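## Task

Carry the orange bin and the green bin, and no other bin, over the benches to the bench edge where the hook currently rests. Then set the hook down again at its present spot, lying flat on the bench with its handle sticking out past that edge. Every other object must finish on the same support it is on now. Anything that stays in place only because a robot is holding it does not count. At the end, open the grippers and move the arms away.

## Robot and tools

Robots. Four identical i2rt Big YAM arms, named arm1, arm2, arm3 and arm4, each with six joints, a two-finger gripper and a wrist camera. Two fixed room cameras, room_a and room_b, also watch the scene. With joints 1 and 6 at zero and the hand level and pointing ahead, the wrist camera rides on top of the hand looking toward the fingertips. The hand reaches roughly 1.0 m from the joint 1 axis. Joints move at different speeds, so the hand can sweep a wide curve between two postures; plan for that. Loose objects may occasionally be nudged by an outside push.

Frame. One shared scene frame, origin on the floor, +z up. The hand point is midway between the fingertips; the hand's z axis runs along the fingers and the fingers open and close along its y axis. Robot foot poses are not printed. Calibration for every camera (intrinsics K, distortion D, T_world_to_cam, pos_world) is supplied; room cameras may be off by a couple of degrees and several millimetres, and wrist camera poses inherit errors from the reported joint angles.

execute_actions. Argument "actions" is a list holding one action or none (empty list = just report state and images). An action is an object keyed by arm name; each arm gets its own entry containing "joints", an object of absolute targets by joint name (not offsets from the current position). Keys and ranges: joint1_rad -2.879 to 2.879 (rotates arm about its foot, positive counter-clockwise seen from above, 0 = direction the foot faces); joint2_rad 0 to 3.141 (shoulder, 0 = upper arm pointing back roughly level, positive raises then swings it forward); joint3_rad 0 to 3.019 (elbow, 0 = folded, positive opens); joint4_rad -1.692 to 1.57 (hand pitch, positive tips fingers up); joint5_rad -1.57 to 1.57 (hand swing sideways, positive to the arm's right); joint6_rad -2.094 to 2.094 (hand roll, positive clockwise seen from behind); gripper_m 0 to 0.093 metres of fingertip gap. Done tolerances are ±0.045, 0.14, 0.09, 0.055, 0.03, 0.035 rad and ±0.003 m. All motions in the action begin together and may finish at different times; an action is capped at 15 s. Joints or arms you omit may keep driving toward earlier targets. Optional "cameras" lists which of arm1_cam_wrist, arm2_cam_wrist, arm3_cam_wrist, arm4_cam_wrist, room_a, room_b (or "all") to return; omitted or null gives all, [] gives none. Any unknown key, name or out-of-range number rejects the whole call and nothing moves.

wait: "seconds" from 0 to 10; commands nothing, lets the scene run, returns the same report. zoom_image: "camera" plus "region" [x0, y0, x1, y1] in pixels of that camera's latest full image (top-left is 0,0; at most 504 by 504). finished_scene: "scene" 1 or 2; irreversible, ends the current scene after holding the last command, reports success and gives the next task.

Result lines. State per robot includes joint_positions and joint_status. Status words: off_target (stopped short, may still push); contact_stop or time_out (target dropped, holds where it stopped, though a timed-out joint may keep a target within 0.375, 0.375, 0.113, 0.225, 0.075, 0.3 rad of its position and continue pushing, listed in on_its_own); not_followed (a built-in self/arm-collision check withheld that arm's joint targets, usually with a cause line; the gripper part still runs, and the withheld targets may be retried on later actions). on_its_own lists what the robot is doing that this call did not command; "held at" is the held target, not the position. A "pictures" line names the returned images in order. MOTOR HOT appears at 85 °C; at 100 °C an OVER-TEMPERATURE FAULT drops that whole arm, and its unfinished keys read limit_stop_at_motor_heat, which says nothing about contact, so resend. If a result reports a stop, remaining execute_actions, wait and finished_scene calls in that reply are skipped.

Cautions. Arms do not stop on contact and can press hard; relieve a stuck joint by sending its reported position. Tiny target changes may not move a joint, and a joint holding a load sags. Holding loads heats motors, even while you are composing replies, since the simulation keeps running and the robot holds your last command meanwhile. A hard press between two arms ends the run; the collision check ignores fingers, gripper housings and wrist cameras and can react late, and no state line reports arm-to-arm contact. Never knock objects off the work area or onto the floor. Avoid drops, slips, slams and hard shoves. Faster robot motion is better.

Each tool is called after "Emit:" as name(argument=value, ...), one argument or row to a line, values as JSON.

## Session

Emit:
execute_actions(
  actions=[],
)

Scene clock: 0.00 s.
arm1.joint_positions: joint1_rad=-0.158 joint2_rad=+0.339 joint3_rad=+1.514 joint4_rad=-1.129 joint5_rad=+0.067 joint6_rad=+0.703 gripper_m=+0.095
arm1.joint_status: not commanded
arm1.hand: x=-0.4316 y=-1.1337 z=+1.4241 quat_wxyz=(-0.396, +0.188, -0.663, -0.607) (m; scene frame)
arm2.joint_positions: joint1_rad=-0.267 joint2_rad=+0.440 joint3_rad=+1.397 joint4_rad=-1.616 joint5_rad=+0.096 joint6_rad=+0.238 gripper_m=+0.094
arm2.joint_status: not commanded
arm2.hand: x=+0.4939 y=-1.0752 z=+1.2863 quat_wxyz=(-0.329, +0.477, -0.760, -0.294) (m; scene frame)
arm3.joint_positions: joint1_rad=-0.022 joint2_rad=+0.387 joint3_rad=+1.583 joint4_rad=-1.251 joint5_rad=-0.251 joint6_rad=-0.487 gripper_m=+0.094
arm3.joint_status: not commanded
arm3.hand: x=+0.5334 y=+1.1302 z=+1.4754 quat_wxyz=(-0.461, -0.258, -0.678, +0.511) (m; scene frame)
arm4.joint_positions: joint1_rad=+0.469 joint2_rad=+0.615 joint3_rad=+1.398 joint4_rad=-1.383 joint5_rad=-0.296 joint6_rad=-0.300 gripper_m=+0.094
arm4.joint_status: not commanded
arm4.hand: x=-0.3394 y=+1.0128 z=+1.3016 quat_wxyz=(-0.436, -0.297, -0.825, +0.203) (m; scene frame)
pictures: arm1_cam_wrist, arm2_cam_wrist, arm3_cam_wrist, arm4_cam_wrist, room_a, room_b
camera_calibration (this result's frames):
arm1_cam_wrist: T_world_to_cam=[[0.737839, -0.180708, -0.650337, 1.03711], [-0.663697, -0.369642, -0.650286, 0.226099], [-0.12288, 0.911433, -0.392671, 1.66579], [0, 0, 0, 1]] pos_world=[-0.410468, -1.24726, 1.47561]
arm2_cam_wrist: T_world_to_cam=[[0.923614, -0.360258, -0.130963, -0.675532], [-0.38285, -0.883954, -0.268425, -0.41006], [-0.0190628, 0.29806, -0.954357, 1.68537], [0, 0, 0, 1]] pos_world=[0.499067, -1.10818, 1.4099]
arm3_cam_wrist: T_world_to_cam=[[-0.815213, -0.359671, 0.453944, 0.173136], [-0.576335, 0.426446, -0.697124, 0.855244], [0.057153, -0.829928, -0.554935, 1.84811], [0, 0, 0, 1]] pos_world=[0.528424, 1.23136, 1.5432]
arm4_cam_wrist: T_world_to_cam=[[-0.671262, -0.736115, 0.0868431, 0.40608], [-0.710177, 0.605166, -0.359754, -0.380232], [0.212266, -0.303163, -0.928997, 1.70845], [0, 0, 0, 1]] pos_world=[-0.360091, 1.04696, 1.41509]
Images, in order (width x height): arm1_cam_wrist 896x504, arm2_cam_wrist 896x504, arm3_cam_wrist 896x504, arm4_cam_wrist 896x504, room_a 896x504, room_b 896x504.

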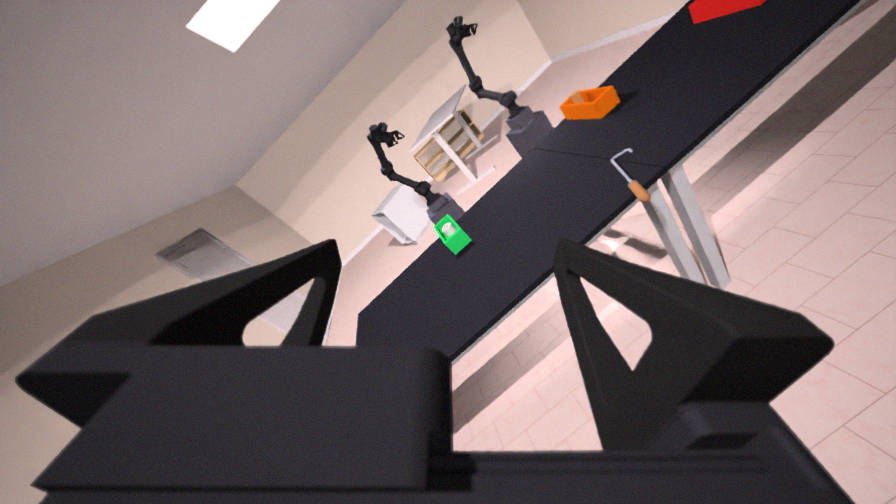

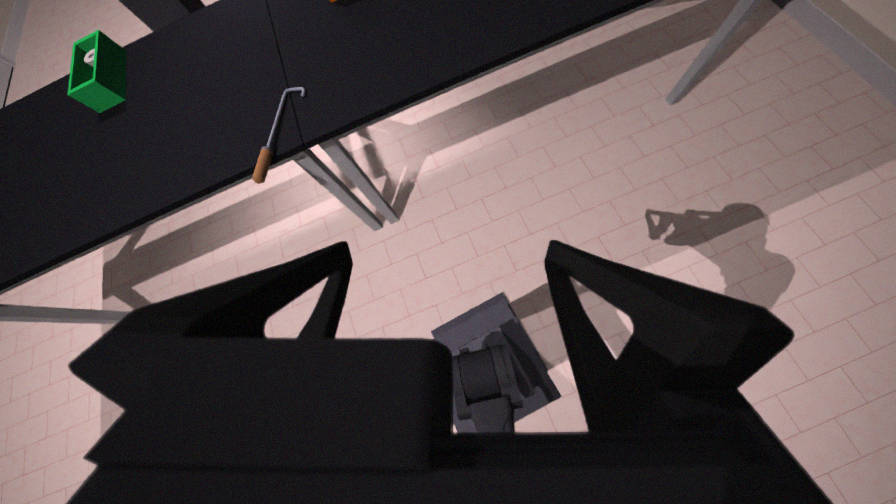

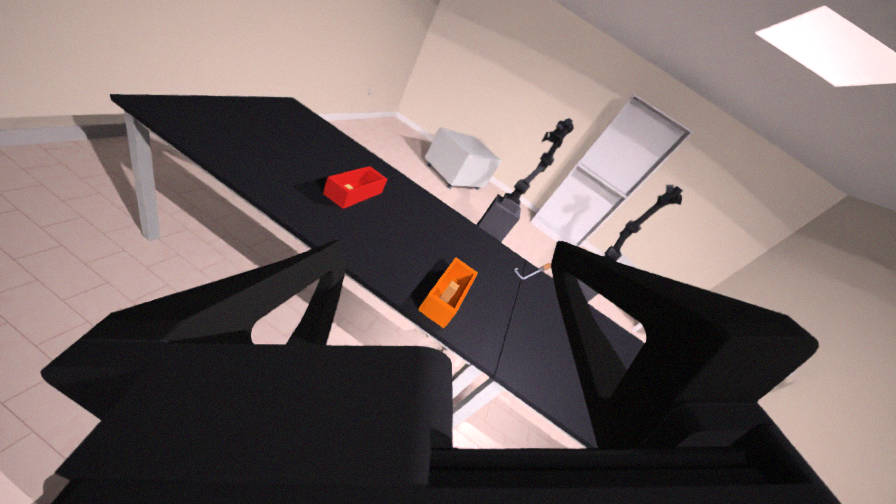

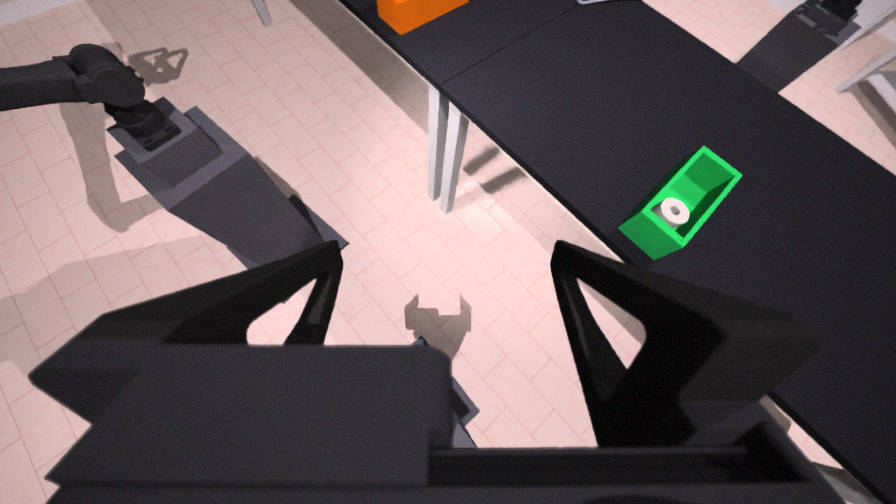

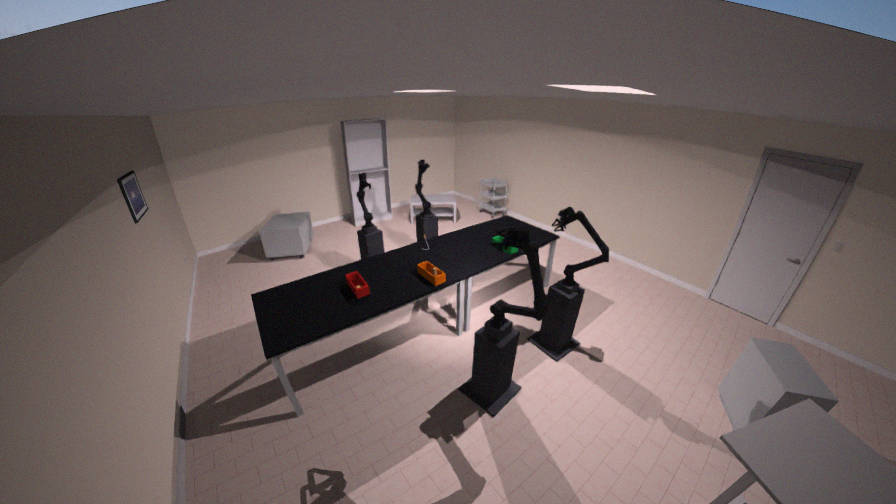

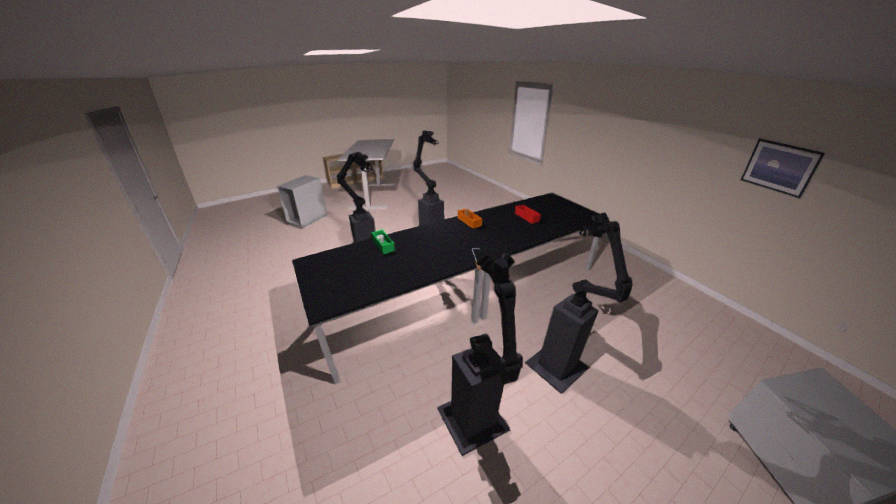

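Emit:
execute_actions(
  actions=[
    {"arm1":{"joints":{"joint1_rad":-0.53,"joint2_rad":2.37,"joint3_rad":2.03,"joint4_rad":0.47,"joint5_rad":-0.128,"joint6_rad":0}},"arm2":{"joints":{"joint1_rad":-0.2,"joint2_rad":1.45,"joint3_rad":0.97,"joint4_rad":0.3,"joint5_rad":0,"joint6_rad":0}},"arm3":{"joints":{"joint1_rad":-0.127,"joint2_rad":1.31,"joint3_rad":1.0,"joint4_rad":0,"joint5_rad":0,"joint6_rad":0,"gripper_m":0.06}},"arm4":{"joints":{"joint1_rad":0.0,"joint2_rad":1.31,"joint3_rad":1.0,"joint4_rad":0,"joint5_rad":0,"joint6_rad":0,"gripper_m":0.06}}},
  ],
)

Scene clock: 35.70 s.
arm1.joint_positions: joint1_rad=-0.522 joint2_rad=+2.366 joint3_rad=+2.011 joint4_rad=+0.452 joint5_rad=-0.126 joint6_rad=+0.007 gripper_m=+0.095
arm1.joint_status: all done
arm1.hand: x=+0.0477 y=-0.4152 z=+0.9808 quat_wxyz=(-0.632, +0.348, -0.573, -0.389) (m; scene frame)
arm2.joint_positions: joint1_rad=-0.205 joint2_rad=+1.432 joint3_rad=+0.960 joint4_rad=+0.274 joint5_rad=+0.004 joint6_rad=+0.012 gripper_m=+0.094
arm2.joint_status: all done
arm2.hand: x=+0.5199 y=-0.5781 z=+1.0636 quat_wxyz=(-0.468, +0.514, -0.578, -0.427) (m; scene frame)
arm3.joint_positions: joint1_rad=-0.119 joint2_rad=+1.309 joint3_rad=+0.962 joint4_rad=-0.034 joint5_rad=-0.002 joint6_rad=-0.014 gripper_m=+0.060
arm3.joint_status: all done
arm3.hand: x=+0.4949 y=+0.6242 z=+1.0902 quat_wxyz=(-0.399, -0.574, -0.597, +0.395) (m; scene frame)
arm4.joint_positions: joint1_rad=+0.000 joint2_rad=+1.317 joint3_rad=+0.981 joint4_rad=-0.021 joint5_rad=-0.003 joint6_rad=-0.009 gripper_m=+0.060
arm4.joint_status: all done
arm4.hand: x=-0.4966 y=+0.6099 z=+1.0606 quat_wxyz=(-0.395, -0.592, -0.571, +0.408) (m; scene frame)
pictures: arm1_cam_wrist, arm2_cam_wrist, arm3_cam_wrist, arm4_cam_wrist, room_a, room_b
camera_calibration (this result's frames):
arm1_cam_wrist: T_world_to_cam=[[0.896081, -0.443886, 0.00184768, -0.231474], [-0.219736, -0.447194, -0.867026, 0.6808], [0.385687, 0.77652, -0.498259, 0.919024], [0, 0, 0, 1]] pos_world=[0.00256014, -0.511939, 1.04861]
arm2_cam_wrist: T_world_to_cam=[[0.995384, -0.0956987, -0.00722296, -0.565651], [-0.0756264, -0.735816, -0.672945, 0.335788], [0.0590852, 0.670385, -0.739657, 1.27146], [0, 0, 0, 1]] pos_world=[0.513309, -0.659425, 1.16233]
arm3_cam_wrist: T_world_to_cam=[[-0.998983, -0.0446523, 0.0061954, 0.517058], [-0.0406135, 0.83182, -0.553558, 0.105611], [0.0195641, -0.553246, -0.832788, 1.36548], [0, 0, 0, 1]] pos_world=[0.494107, 0.690684, 1.19241]
arm4_cam_wrist: T_world_to_cam=[[-0.999062, 0.0426819, 0.00725053, -0.528452], [0.0318602, 0.838233, -0.544381, 0.0873503], [-0.0293128, -0.543639, -0.838807, 1.32691], [0, 0, 0, 1]] pos_world=[-0.491845, 0.670694, 1.1644]
Images, in order (width x height): arm1_cam_wrist 896x504, arm2_cam_wrist 896x504, arm3_cam_wrist 896x504, arm4_cam_wrist 896x504, room_a 896x504, room_b 896x504.

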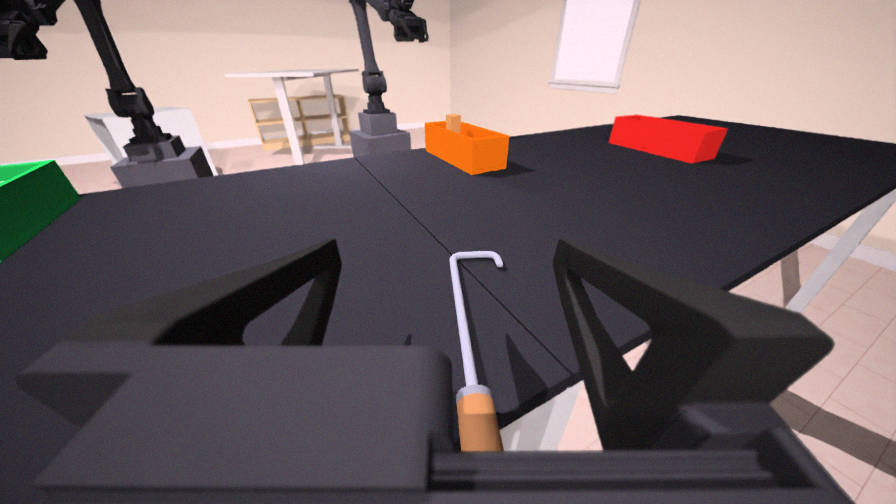

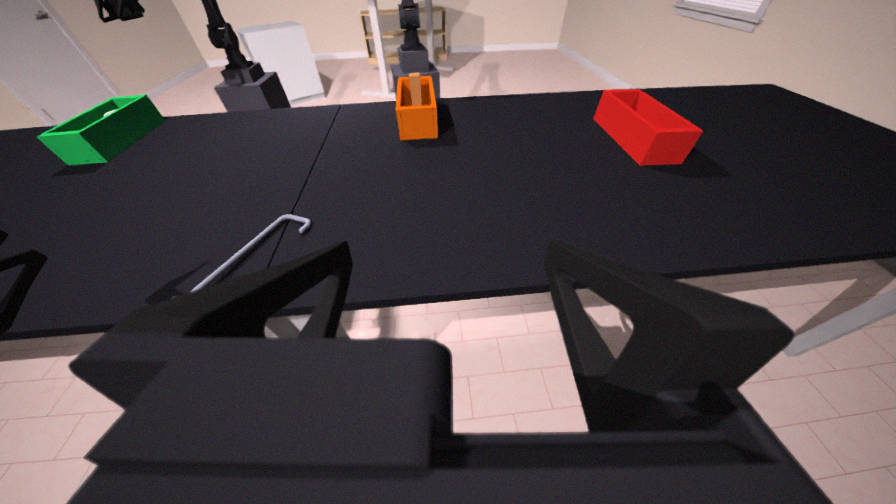

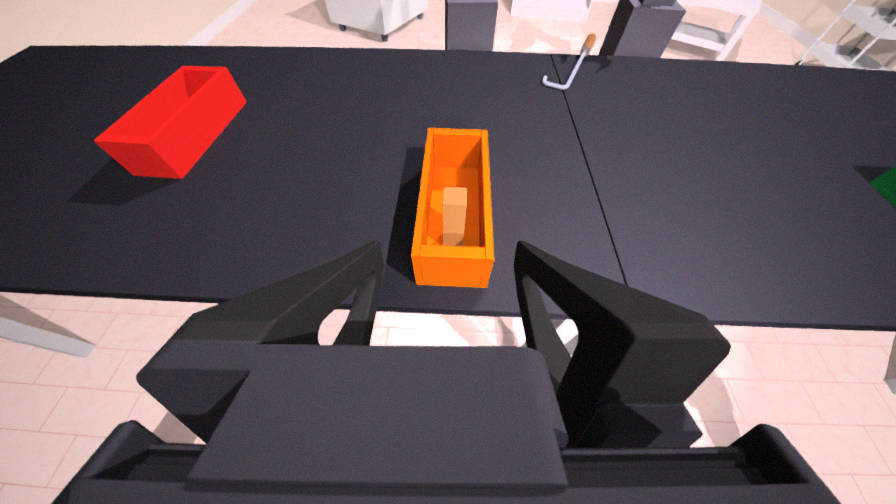

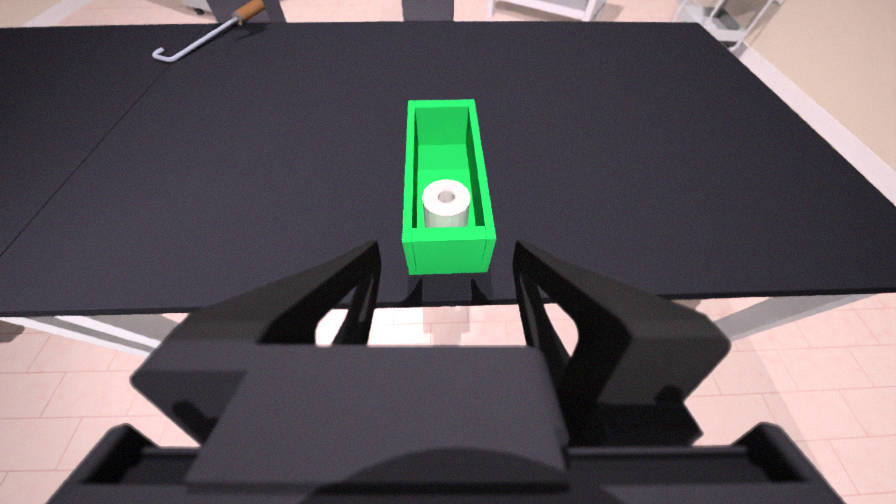

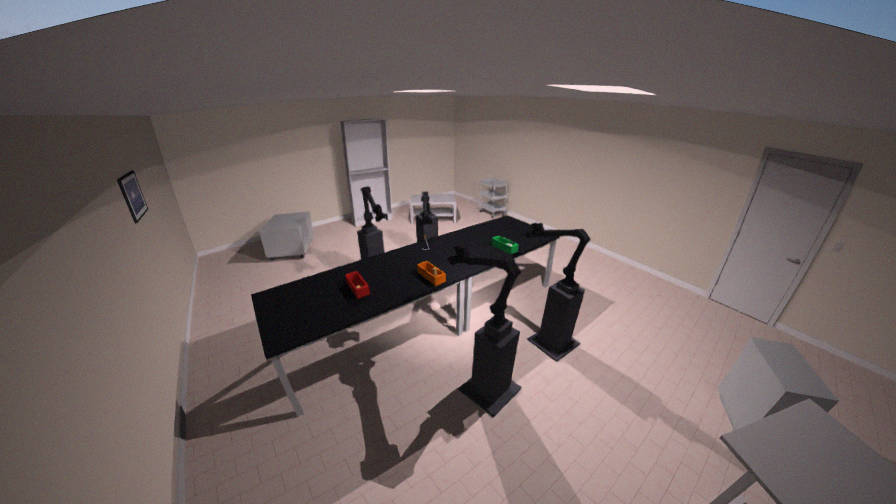

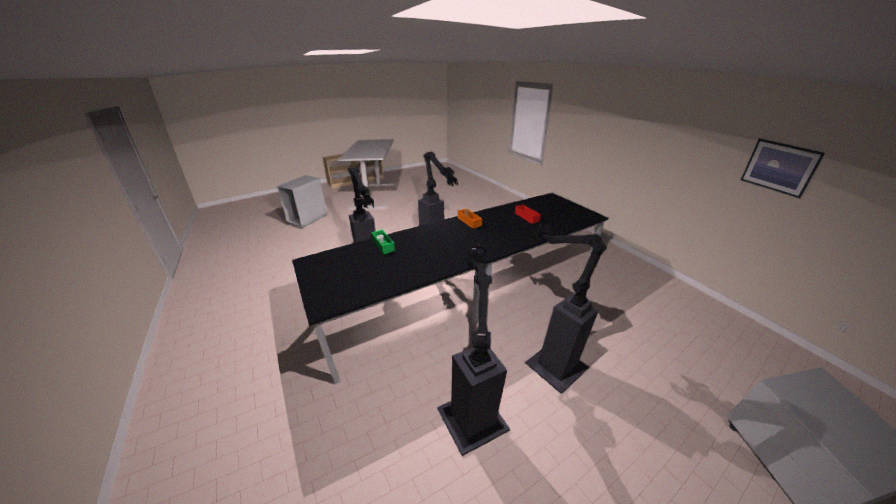

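Emit:
execute_actions(
  actions=[
    {"arm1":{"joints":{"joint1_rad":-0.58,"joint2_rad":2.475,"joint3_rad":1.905,"joint4_rad":0.59,"joint5_rad":-0.22}},"arm3":{"joints":{"joint2_rad":1.985,"joint3_rad":1.285,"joint4_rad":0.03}},"arm4":{"joints":{"joint2_rad":1.91,"joint3_rad":1.28,"joint4_rad":0.02}}},
  ],
  cameras=["arm1_cam_wrist","arm3_cam_wrist","arm4_cam_wrist","arm2_cam_wrist"],
)

Scene clock: 69.27 s.
arm1.joint_positions: joint1_rad=-0.587 joint2_rad=+2.471 joint3_rad=+1.902 joint4_rad=+0.573 joint5_rad=-0.217 joint6_rad=+0.007 gripper_m=+0.095
arm1.joint_status: all done
arm1.hand: x=+0.0747 y=-0.4533 z=+0.8493 quat_wxyz=(-0.598, +0.370, -0.599, -0.383) (m; scene frame)
arm2.joint_positions: joint1_rad=-0.205 joint2_rad=+1.432 joint3_rad=+0.960 joint4_rad=+0.274 joint5_rad=+0.004 joint6_rad=+0.012 gripper_m=+0.094
arm2.joint_status: not commanded
arm2.hand: x=+0.5199 y=-0.5781 z=+1.0636 quat_wxyz=(-0.468, +0.514, -0.578, -0.427) (m; scene frame)
arm3.joint_positions: joint1_rad=-0.119 joint2_rad=+2.017 joint3_rad=+1.261 joint4_rad=+0.014 joint5_rad=-0.002 joint6_rad=-0.014 gripper_m=+0.060
arm3.joint_status: all done
arm3.hand: x=+0.4976 y=+0.4954 z=+0.8116 quat_wxyz=(-0.287, -0.635, -0.659, +0.283) (m; scene frame)
arm4.joint_positions: joint1_rad=+0.000 joint2_rad=+1.914 joint3_rad=+1.254 joint4_rad=+0.015 joint5_rad=-0.003 joint6_rad=-0.009 gripper_m=+0.060
arm4.joint_status: all done
arm4.hand: x=-0.4994 y=+0.4837 z=+0.8395 quat_wxyz=(-0.310, -0.645, -0.623, +0.317) (m; scene frame)
pictures: arm1_cam_wrist, arm2_cam_wrist, arm3_cam_wrist, arm4_cam_wrist
camera_calibration (this result's frames):
arm1_cam_wrist: T_world_to_cam=[[0.907336, -0.420279, -0.0102921, -0.252209], [-0.249898, -0.519493, -0.817116, 0.482759], [0.33807, 0.743971, -0.576382, 0.927839], [0, 0, 0, 1]] pos_world=[0.0358042, -0.545494, 0.926663]
arm2_cam_wrist: T_world_to_cam=[[0.995384, -0.0956987, -0.00722296, -0.565651], [-0.0756264, -0.735816, -0.672945, 0.335788], [0.0590852, 0.670385, -0.739657, 1.27146], [0, 0, 0, 1]] pos_world=[0.513309, -0.659425, 1.16233]
arm3_cam_wrist: T_world_to_cam=[[-0.998977, -0.0451764, -0.00214373, 0.52274], [-0.0435634, 0.973884, -0.22283, -0.278623], [0.0121544, -0.222508, -0.974855, 1.01729], [0, 0, 0, 1]] pos_world=[0.497703, 0.521317, 0.930744]
arm4_cam_wrist: T_world_to_cam=[[-0.999266, 0.0376106, 0.00722674, -0.521914], [0.0340373, 0.958632, -0.282605, -0.20402], [-0.0175567, -0.282152, -0.959209, 1.05317], [0, 0, 0, 1]] pos_world=[-0.496097, 0.512364, 0.956328]
Images, in order (width x height): arm1_cam_wrist 896x504, arm2_cam_wrist 896x504, arm3_cam_wrist 896x504, arm4_cam_wrist 896x504.

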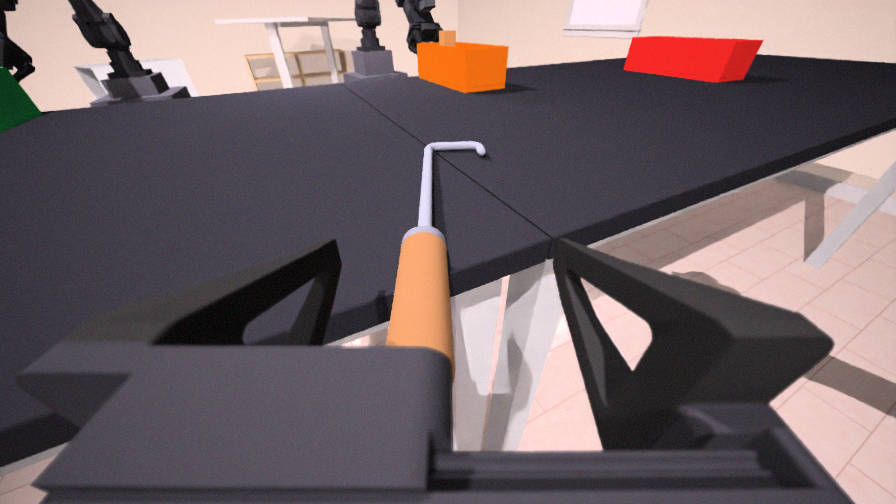

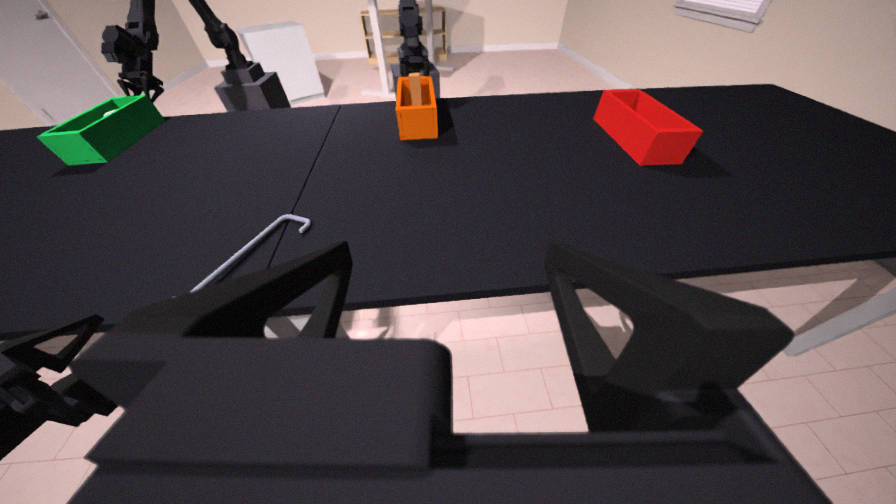

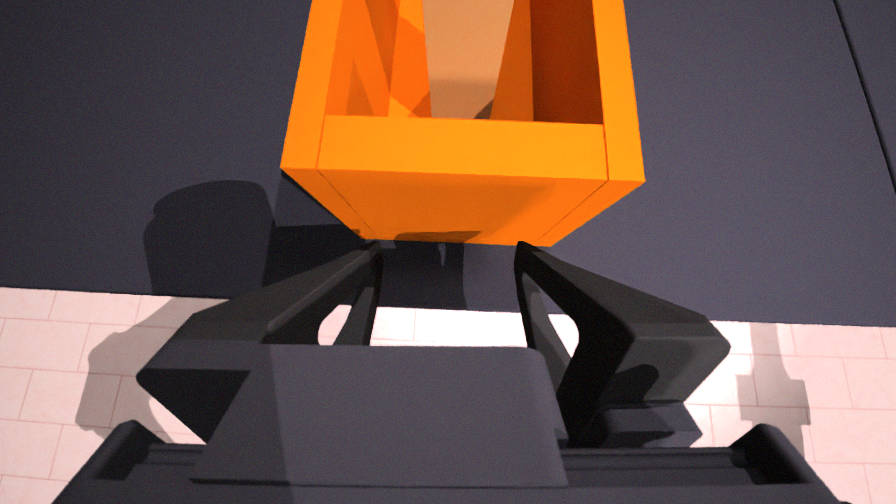

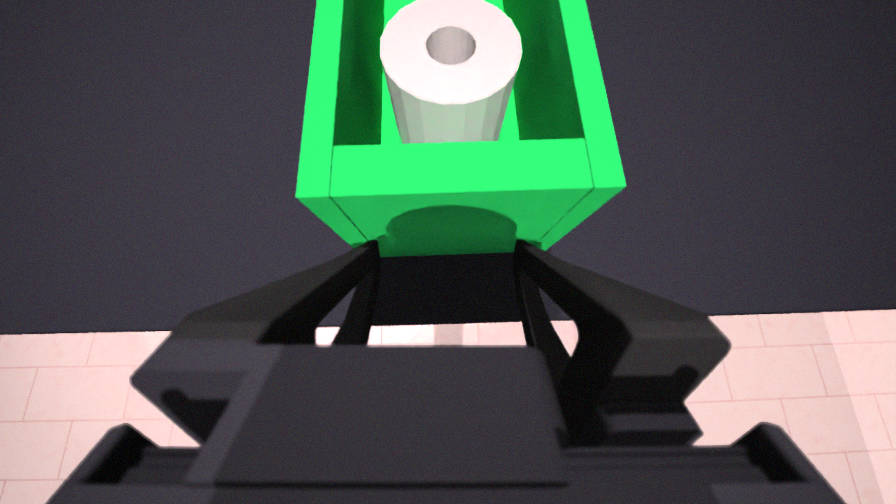

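Emit:
execute_actions(
  actions=[
    {"arm1":{"joints":{"joint1_rad":-0.563,"joint2_rad":2.55,"joint4_rad":0.65,"joint5_rad":-0.24}},"arm3":{"joints":{"joint2_rad":2.14,"joint3_rad":1.48}},"arm4":{"joints":{"joint2_rad":2.07,"joint3_rad":1.46}}},
  ],
  cameras=["arm1_cam_wrist","arm3_cam_wrist","arm4_cam_wrist"],
)

Scene clock: 81.10 s.
arm1.joint_positions: joint1_rad=-0.566 joint2_rad=+2.522 joint3_rad=+1.902 joint4_rad=+0.631 joint5_rad=-0.237 joint6_rad=+0.007 gripper_m=+0.095
arm1.joint_status: all done
arm1.hand: x=+0.0541 y=-0.4421 z=+0.8179 quat_wxyz=(-0.592, +0.382, -0.589, -0.396) (m; scene frame)
arm2.joint_positions: joint1_rad=-0.205 joint2_rad=+1.432 joint3_rad=+0.960 joint4_rad=+0.274 joint5_rad=+0.004 joint6_rad=+0.012 gripper_m=+0.094
arm2.joint_status: not commanded
arm2.hand: x=+0.5199 y=-0.5781 z=+1.0636 quat_wxyz=(-0.468, +0.514, -0.578, -0.427) (m; scene frame)
arm3.joint_positions: joint1_rad=-0.119 joint2_rad=+2.133 joint3_rad=+1.427 joint4_rad=+0.014 joint5_rad=+0.000 joint6_rad=-0.013 gripper_m=+0.060
arm3.joint_status: all done
arm3.hand: x=+0.4984 y=+0.4400 z=+0.8074 quat_wxyz=(-0.302, -0.629, -0.651, +0.300) (m; scene frame)
arm4.joint_positions: joint1_rad=+0.000 joint2_rad=+2.070 joint3_rad=+1.408 joint4_rad=+0.015 joint5_rad=-0.003 joint6_rad=-0.009 gripper_m=+0.060
arm4.joint_status: all done
arm4.hand: x=-0.5009 y=+0.4350 z=+0.8046 quat_wxyz=(-0.310, -0.645, -0.623, +0.317) (m; scene frame)
pictures: arm1_cam_wrist, arm3_cam_wrist, arm4_cam_wrist
camera_calibration (this result's frames):
arm1_cam_wrist: T_world_to_cam=[[0.924035, -0.382222, -0.00812826, -0.214988], [-0.224053, -0.524184, -0.821603, 0.457992], [0.309774, 0.761011, -0.570002, 0.912202], [0, 0, 0, 1]] pos_world=[0.0186948, -0.536297, 0.894497]
arm3_cam_wrist: T_world_to_cam=[[-0.999117, -0.0420147, -0.000748569, 0.518545], [-0.0402323, 0.96157, -0.271598, -0.182475], [0.0121309, -0.271328, -0.962411, 1.01226], [0, 0, 0, 1]] pos_world=[0.498466, 0.471904, 0.925041]
arm4_cam_wrist: T_world_to_cam=[[-0.99928, 0.0372814, 0.00699091, -0.521043], [0.0338143, 0.959069, -0.281145, -0.168594], [-0.0171862, -0.280707, -0.95964, 1.00587], [0, 0, 0, 1]] pos_world=[-0.49768, 0.463472, 0.921515]
Images, in order (width x height): arm1_cam_wrist 896x504, arm3_cam_wrist 896x504, arm4_cam_wrist 896x504.

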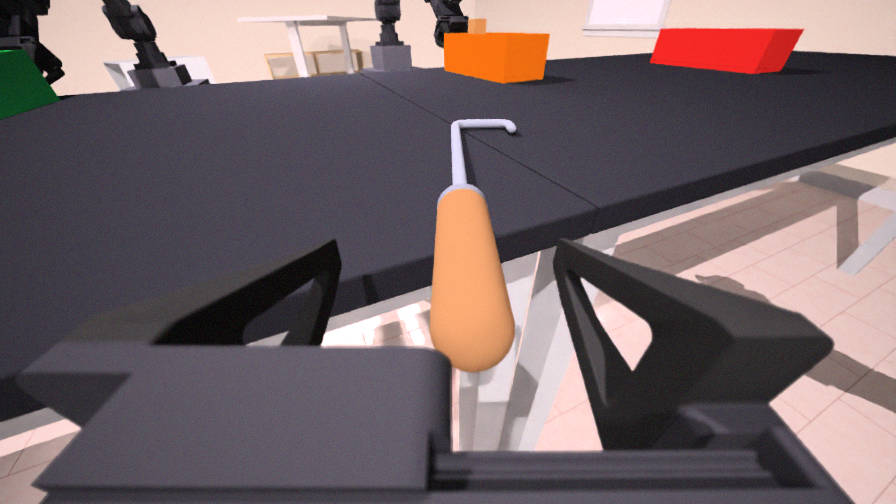

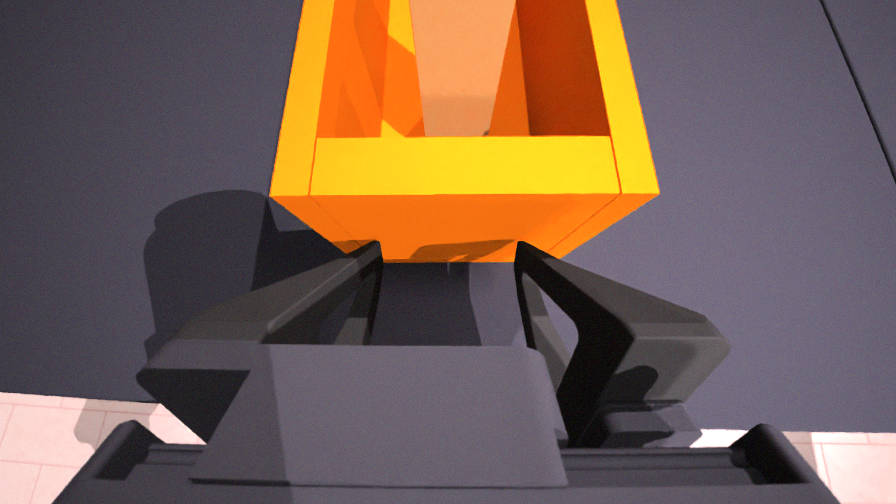

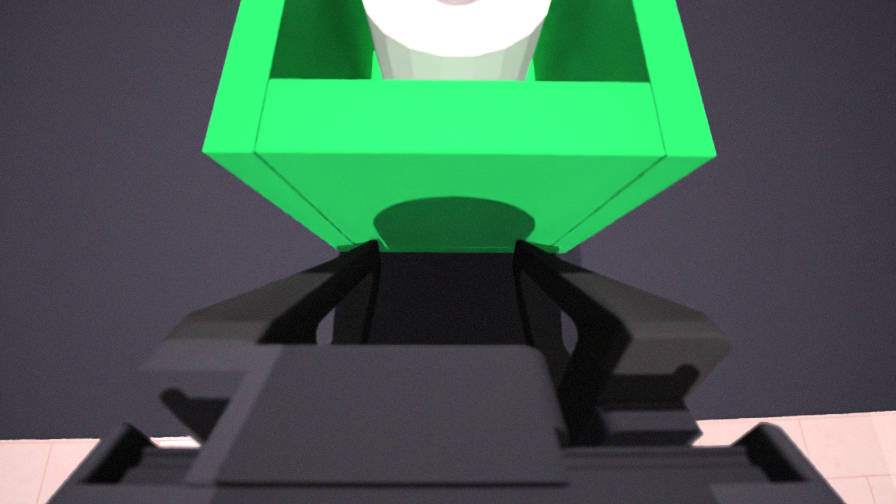

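Emit:
execute_actions(
  actions=[
    {"arm1":{"joints":{"joint1_rad":-0.578,"joint2_rad":2.595,"joint3_rad":2.0}},"arm3":{"joints":{"joint2_rad":2.27,"joint3_rad":1.69}},"arm4":{"joints":{"joint2_rad":2.185,"joint3_rad":1.685}}},
  ],
  cameras=["arm1_cam_wrist","arm3_cam_wrist","arm4_cam_wrist"],
)

Scene clock: 92.33 s.
arm1.joint_positions: joint1_rad=-0.568 joint2_rad=+2.560 joint3_rad=+1.951 joint4_rad=+0.632 joint5_rad=-0.237 joint6_rad=+0.007 gripper_m=+0.095
arm1.joint_status: all done
arm1.hand: x=+0.0600 y=-0.4360 z=+0.8102 quat_wxyz=(-0.596, +0.380, -0.585, -0.397) (m; scene frame)
arm2.joint_positions: joint1_rad=-0.205 joint2_rad=+1.432 joint3_rad=+0.960 joint4_rad=+0.274 joint5_rad=+0.004 joint6_rad=+0.012 gripper_m=+0.094
arm2.joint_status: not commanded
arm2.hand: x=+0.5199 y=-0.5781 z=+1.0636 quat_wxyz=(-0.468, +0.514, -0.578, -0.427) (m; scene frame)
arm3.joint_positions: joint1_rad=-0.119 joint2_rad=+2.268 joint3_rad=+1.627 joint4_rad=+0.014 joint5_rad=+0.000 joint6_rad=-0.013 gripper_m=+0.060
arm3.joint_status: all done
arm3.hand: x=+0.4997 y=+0.3790 z=+0.8013 quat_wxyz=(-0.323, -0.619, -0.641, +0.320) (m; scene frame)
arm4.joint_positions: joint1_rad=+0.000 joint2_rad=+2.186 joint3_rad=+1.628 joint4_rad=+0.015 joint5_rad=-0.003 joint6_rad=-0.008 gripper_m=+0.060
arm4.joint_status: all done
arm4.hand: x=-0.5040 y=+0.3647 z=+0.8275 quat_wxyz=(-0.341, -0.628, -0.606, +0.350) (m; scene frame)
pictures: arm1_cam_wrist, arm3_cam_wrist, arm4_cam_wrist
camera_calibration (this result's frames):
arm1_cam_wrist: T_world_to_cam=[[0.923595, -0.383333, -0.00538953, -0.220768], [-0.219247, -0.516612, -0.827673, 0.464082], [0.31449, 0.765616, -0.561185, 0.89586], [0, 0, 0, 1]] pos_world=[0.0239094, -0.530762, 0.885661]
arm3_cam_wrist: T_world_to_cam=[[-0.999115, -0.0420598, 0.000527438, 0.516318], [-0.0398396, 0.942203, -0.332665, -0.0693313], [0.0134949, -0.332392, -0.943045, 0.996743], [0, 0, 0, 1]] pos_world=[0.499648, 0.418349, 0.916637]
arm4_cam_wrist: T_world_to_cam=[[-0.999188, 0.0398657, 0.00590248, -0.521638], [0.0346643, 0.924885, -0.378664, -0.0011075], [-0.0205548, -0.378152, -0.925515, 1.01362], [0, 0, 0, 1]] pos_world=[-0.500341, 0.405124, 0.940785]
Images, in order (width x height): arm1_cam_wrist 896x504, arm3_cam_wrist 896x504, arm4_cam_wrist 896x504.

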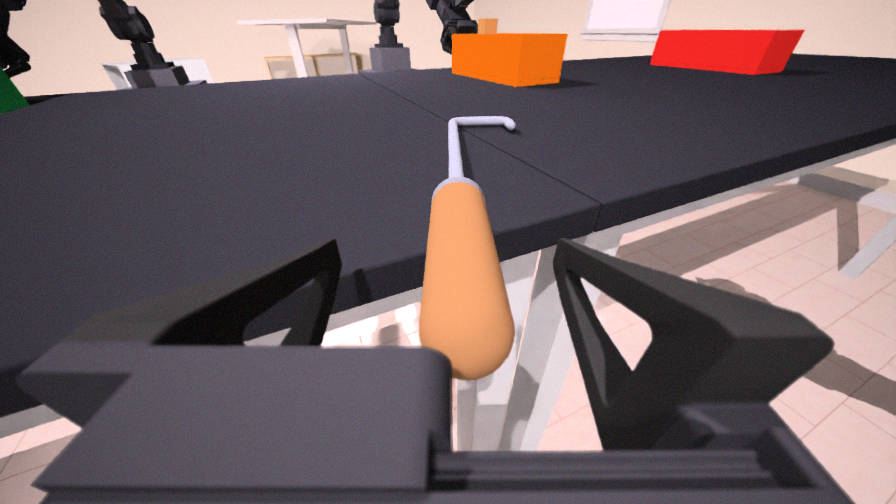

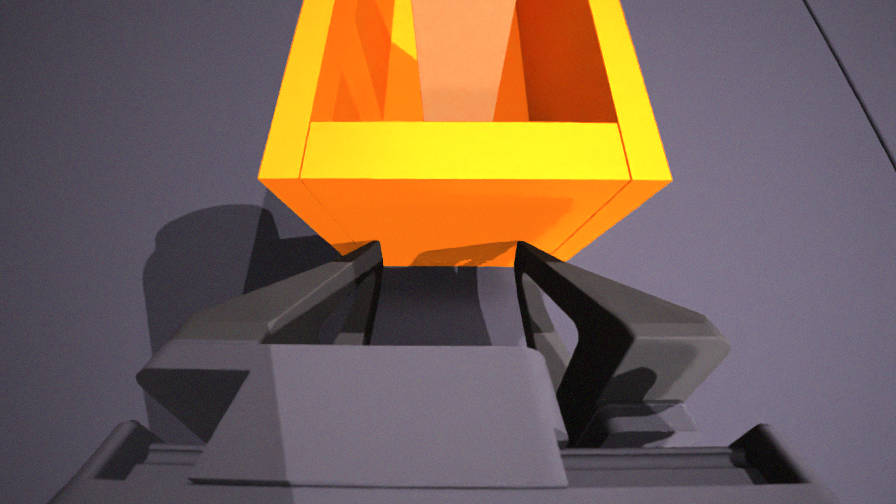

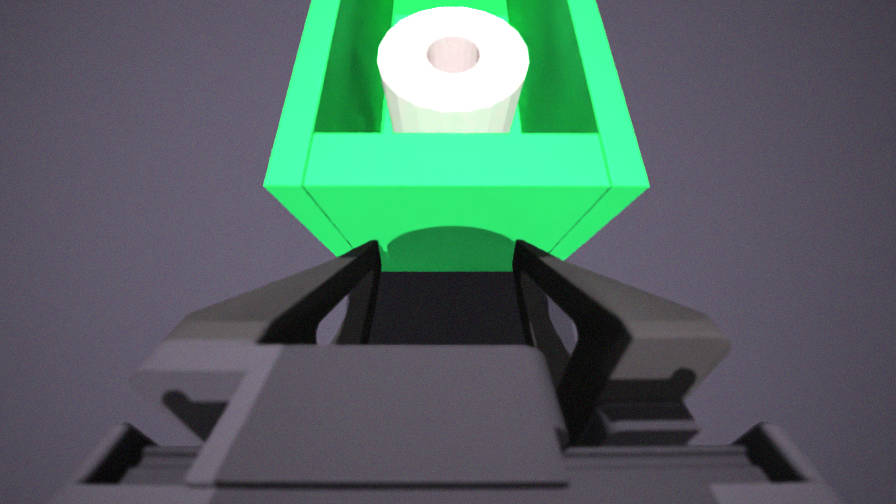

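Emit:
execute_actions(
  actions=[
    {"arm1":{"joints":{"joint2_rad":2.612,"gripper_m":0.0}},"arm3":{"joints":{"joint2_rad":2.40,"joint3_rad":1.91}},"arm4":{"joints":{"joint2_rad":2.31,"joint3_rad":1.87}}},
  ],
  cameras=["arm1_cam_wrist","arm3_cam_wrist","arm4_cam_wrist"],
)

Scene clock: 100.43 s.
arm1.joint_positions: joint1_rad=-0.569 joint2_rad=+2.567 joint3_rad=+1.952 joint4_rad=+0.634 joint5_rad=-0.239 joint6_rad=+0.005 gripper_m=+0.030
arm1.joint_status: gripper_m off_target (ended at +0.030, target +0.000); the others done
arm1.hand: x=+0.0609 y=-0.4367 z=+0.8056 quat_wxyz=(-0.596, +0.381, -0.586, -0.396) (m; scene frame)
arm2.joint_positions: joint1_rad=-0.205 joint2_rad=+1.432 joint3_rad=+0.960 joint4_rad=+0.274 joint5_rad=+0.004 joint6_rad=+0.012 gripper_m=+0.094
arm2.joint_status: not commanded
arm2.hand: x=+0.5199 y=-0.5781 z=+1.0636 quat_wxyz=(-0.468, +0.514, -0.578, -0.427) (m; scene frame)
arm3.joint_positions: joint1_rad=-0.119 joint2_rad=+2.397 joint3_rad=+1.845 joint4_rad=+0.014 joint5_rad=+0.000 joint6_rad=-0.013 gripper_m=+0.060
arm3.joint_status: all done
arm3.hand: x=+0.5011 y=+0.3183 z=+0.8083 quat_wxyz=(-0.351, -0.604, -0.625, +0.348) (m; scene frame)
arm4.joint_positions: joint1_rad=+0.000 joint2_rad=+2.300 joint3_rad=+1.803 joint4_rad=+0.015 joint5_rad=-0.003 joint6_rad=-0.008 gripper_m=+0.060
arm4.joint_status: all done
arm4.hand: x=-0.5059 y=+0.3169 z=+0.8273 quat_wxyz=(-0.359, -0.617, -0.595, +0.369) (m; scene frame)
pictures: arm1_cam_wrist, arm3_cam_wrist, arm4_cam_wrist
camera_calibration (this result's frames):
arm1_cam_wrist: T_world_to_cam=[[0.923444, -0.383707, -0.00450637, -0.222779], [-0.219605, -0.518805, -0.826205, 0.458031], [0.314683, 0.763944, -0.563351, 0.894643], [0, 0, 0, 1]] pos_world=[0.0247807, -0.53131, 0.881422]
arm3_cam_wrist: T_world_to_cam=[[-0.999116, -0.0419851, 0.00231919, 0.513637], [-0.0391423, 0.908482, -0.416087, 0.0680277], [0.0153625, -0.415809, -0.909322, 0.981556], [0, 0, 0, 1]] pos_world=[0.500767, 0.367903, 0.919665]
arm4_cam_wrist: T_world_to_cam=[[-0.999148, 0.0408412, 0.00589488, -0.521936], [0.0342368, 0.900229, -0.434068, 0.0965496], [-0.0230346, -0.433497, -0.900861, 0.991258], [0, 0, 0, 1]] pos_world=[-0.501964, 0.364106, 0.937971]
Images, in order (width x height): arm1_cam_wrist 896x504, arm3_cam_wrist 896x504, arm4_cam_wrist 896x504.

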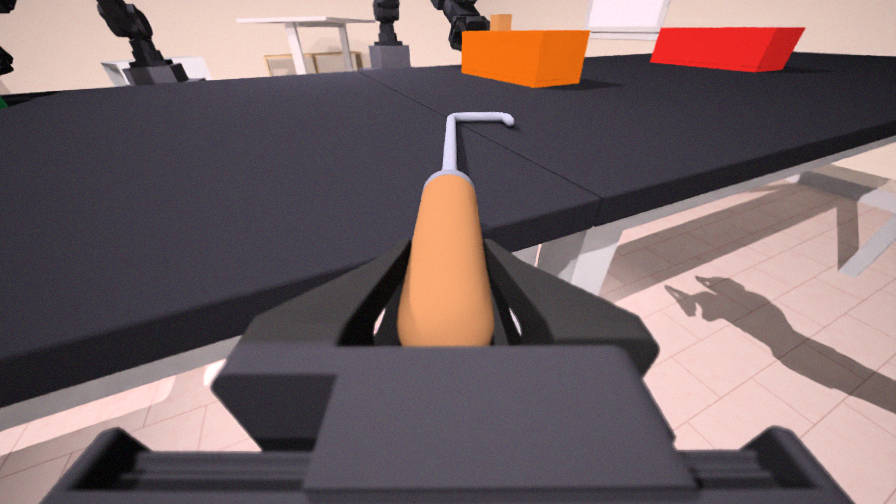

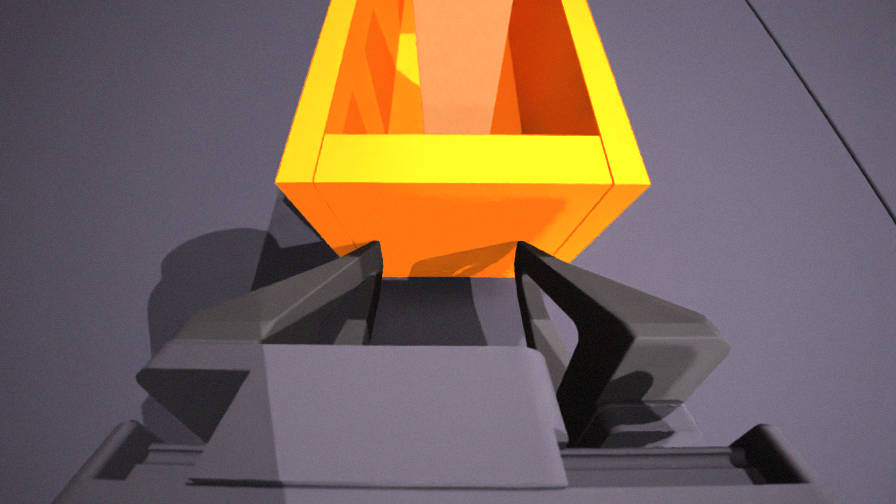

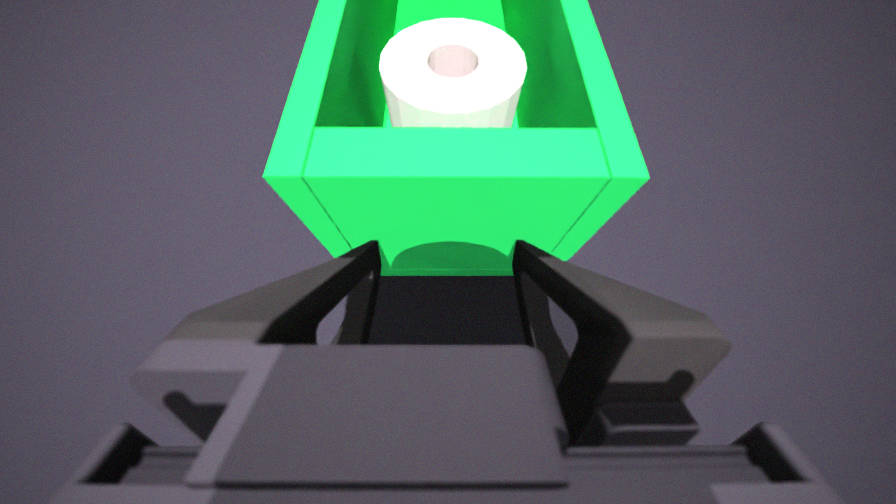

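Emit:
execute_actions(
  actions=[
    {"arm1":{"joints":{"joint2_rad":2.47,"joint6_rad":1.571}},"arm3":{"joints":{"joint2_rad":2.53,"joint3_rad":2.115}},"arm4":{"joints":{"joint2_rad":2.44,"joint3_rad":2.08}}},
  ],
  cameras=["arm1_cam_wrist","arm3_cam_wrist","arm4_cam_wrist"],
)

Scene clock: 112.57 s.
arm1.joint_positions: joint1_rad=-0.576 joint2_rad=+2.506 joint3_rad=+1.952 joint4_rad=+0.634 joint5_rad=-0.237 joint6_rad=+1.555 gripper_m=+0.030
arm1.joint_status: all done
arm1.hand: x=+0.0685 y=-0.4392 z=+0.8614 quat_wxyz=(-0.161, -0.132, -0.664, -0.718) (m; scene frame)
arm2.joint_positions: joint1_rad=-0.205 joint2_rad=+1.432 joint3_rad=+0.960 joint4_rad=+0.274 joint5_rad=+0.004 joint6_rad=+0.012 gripper_m=+0.094
arm2.joint_status: not commanded
arm2.hand: x=+0.5199 y=-0.5781 z=+1.0636 quat_wxyz=(-0.468, +0.514, -0.578, -0.427) (m; scene frame)
arm3.joint_positions: joint1_rad=-0.119 joint2_rad=+2.524 joint3_rad=+2.046 joint4_rad=+0.014 joint5_rad=+0.000 joint6_rad=-0.013 gripper_m=+0.060
arm3.joint_status: all done
arm3.hand: x=+0.5021 y=+0.2722 z=+0.8062 quat_wxyz=(-0.374, -0.591, -0.612, +0.370) (m; scene frame)
arm4.joint_positions: joint1_rad=+0.000 joint2_rad=+2.432 joint3_rad=+2.011 joint4_rad=+0.015 joint5_rad=-0.003 joint6_rad=-0.008 gripper_m=+0.060
arm4.joint_status: all done
arm4.hand: x=-0.5079 y=+0.2673 z=+0.8287 quat_wxyz=(-0.382, -0.603, -0.581, +0.392) (m; scene frame)
pictures: arm1_cam_wrist, arm3_cam_wrist, arm4_cam_wrist
camera_calibration (this result's frames):
arm1_cam_wrist: T_world_to_cam=[[0.0669289, 0.0763205, -0.994835, 0.8833], [-0.976235, -0.20097, -0.0810954, 0.0541016], [-0.206121, 0.97662, 0.061056, 0.516807], [0, 0, 0, 1]] pos_world=[0.100223, -0.561265, 0.851571]
arm3_cam_wrist: T_world_to_cam=[[-0.999119, -0.0418032, 0.00378225, 0.511497], [-0.0384452, 0.875235, -0.482167, 0.171104], [0.0168458, -0.481888, -0.876071, 0.950902], [0, 0, 0, 1]] pos_world=[0.501606, 0.329854, 0.913623]
arm4_cam_wrist: T_world_to_cam=[[-0.999098, 0.0420767, 0.00579993, -0.522153], [0.0334783, 0.864145, -0.502128, 0.207554], [-0.0261399, -0.50148, -0.864774, 0.957593], [0, 0, 0, 1]] pos_world=[-0.503599, 0.322828, 0.935349]
Images, in order (width x height): arm1_cam_wrist 896x504, arm3_cam_wrist 896x504, arm4_cam_wrist 896x504.

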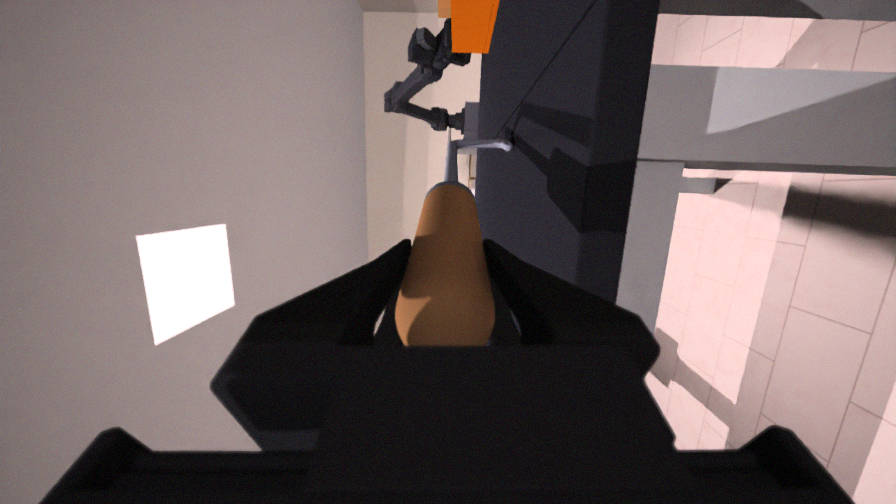

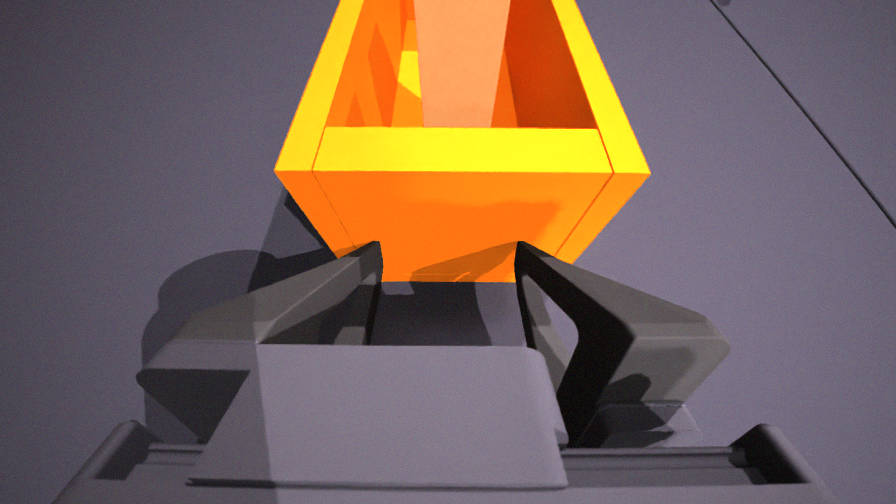

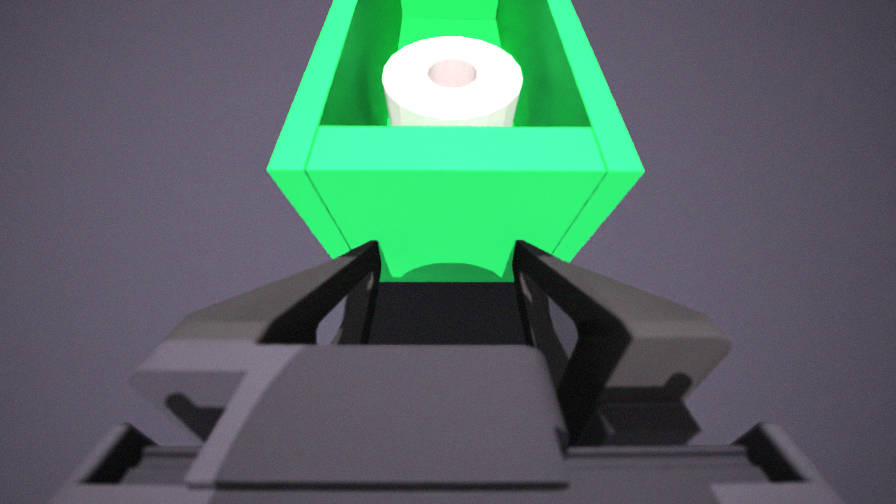

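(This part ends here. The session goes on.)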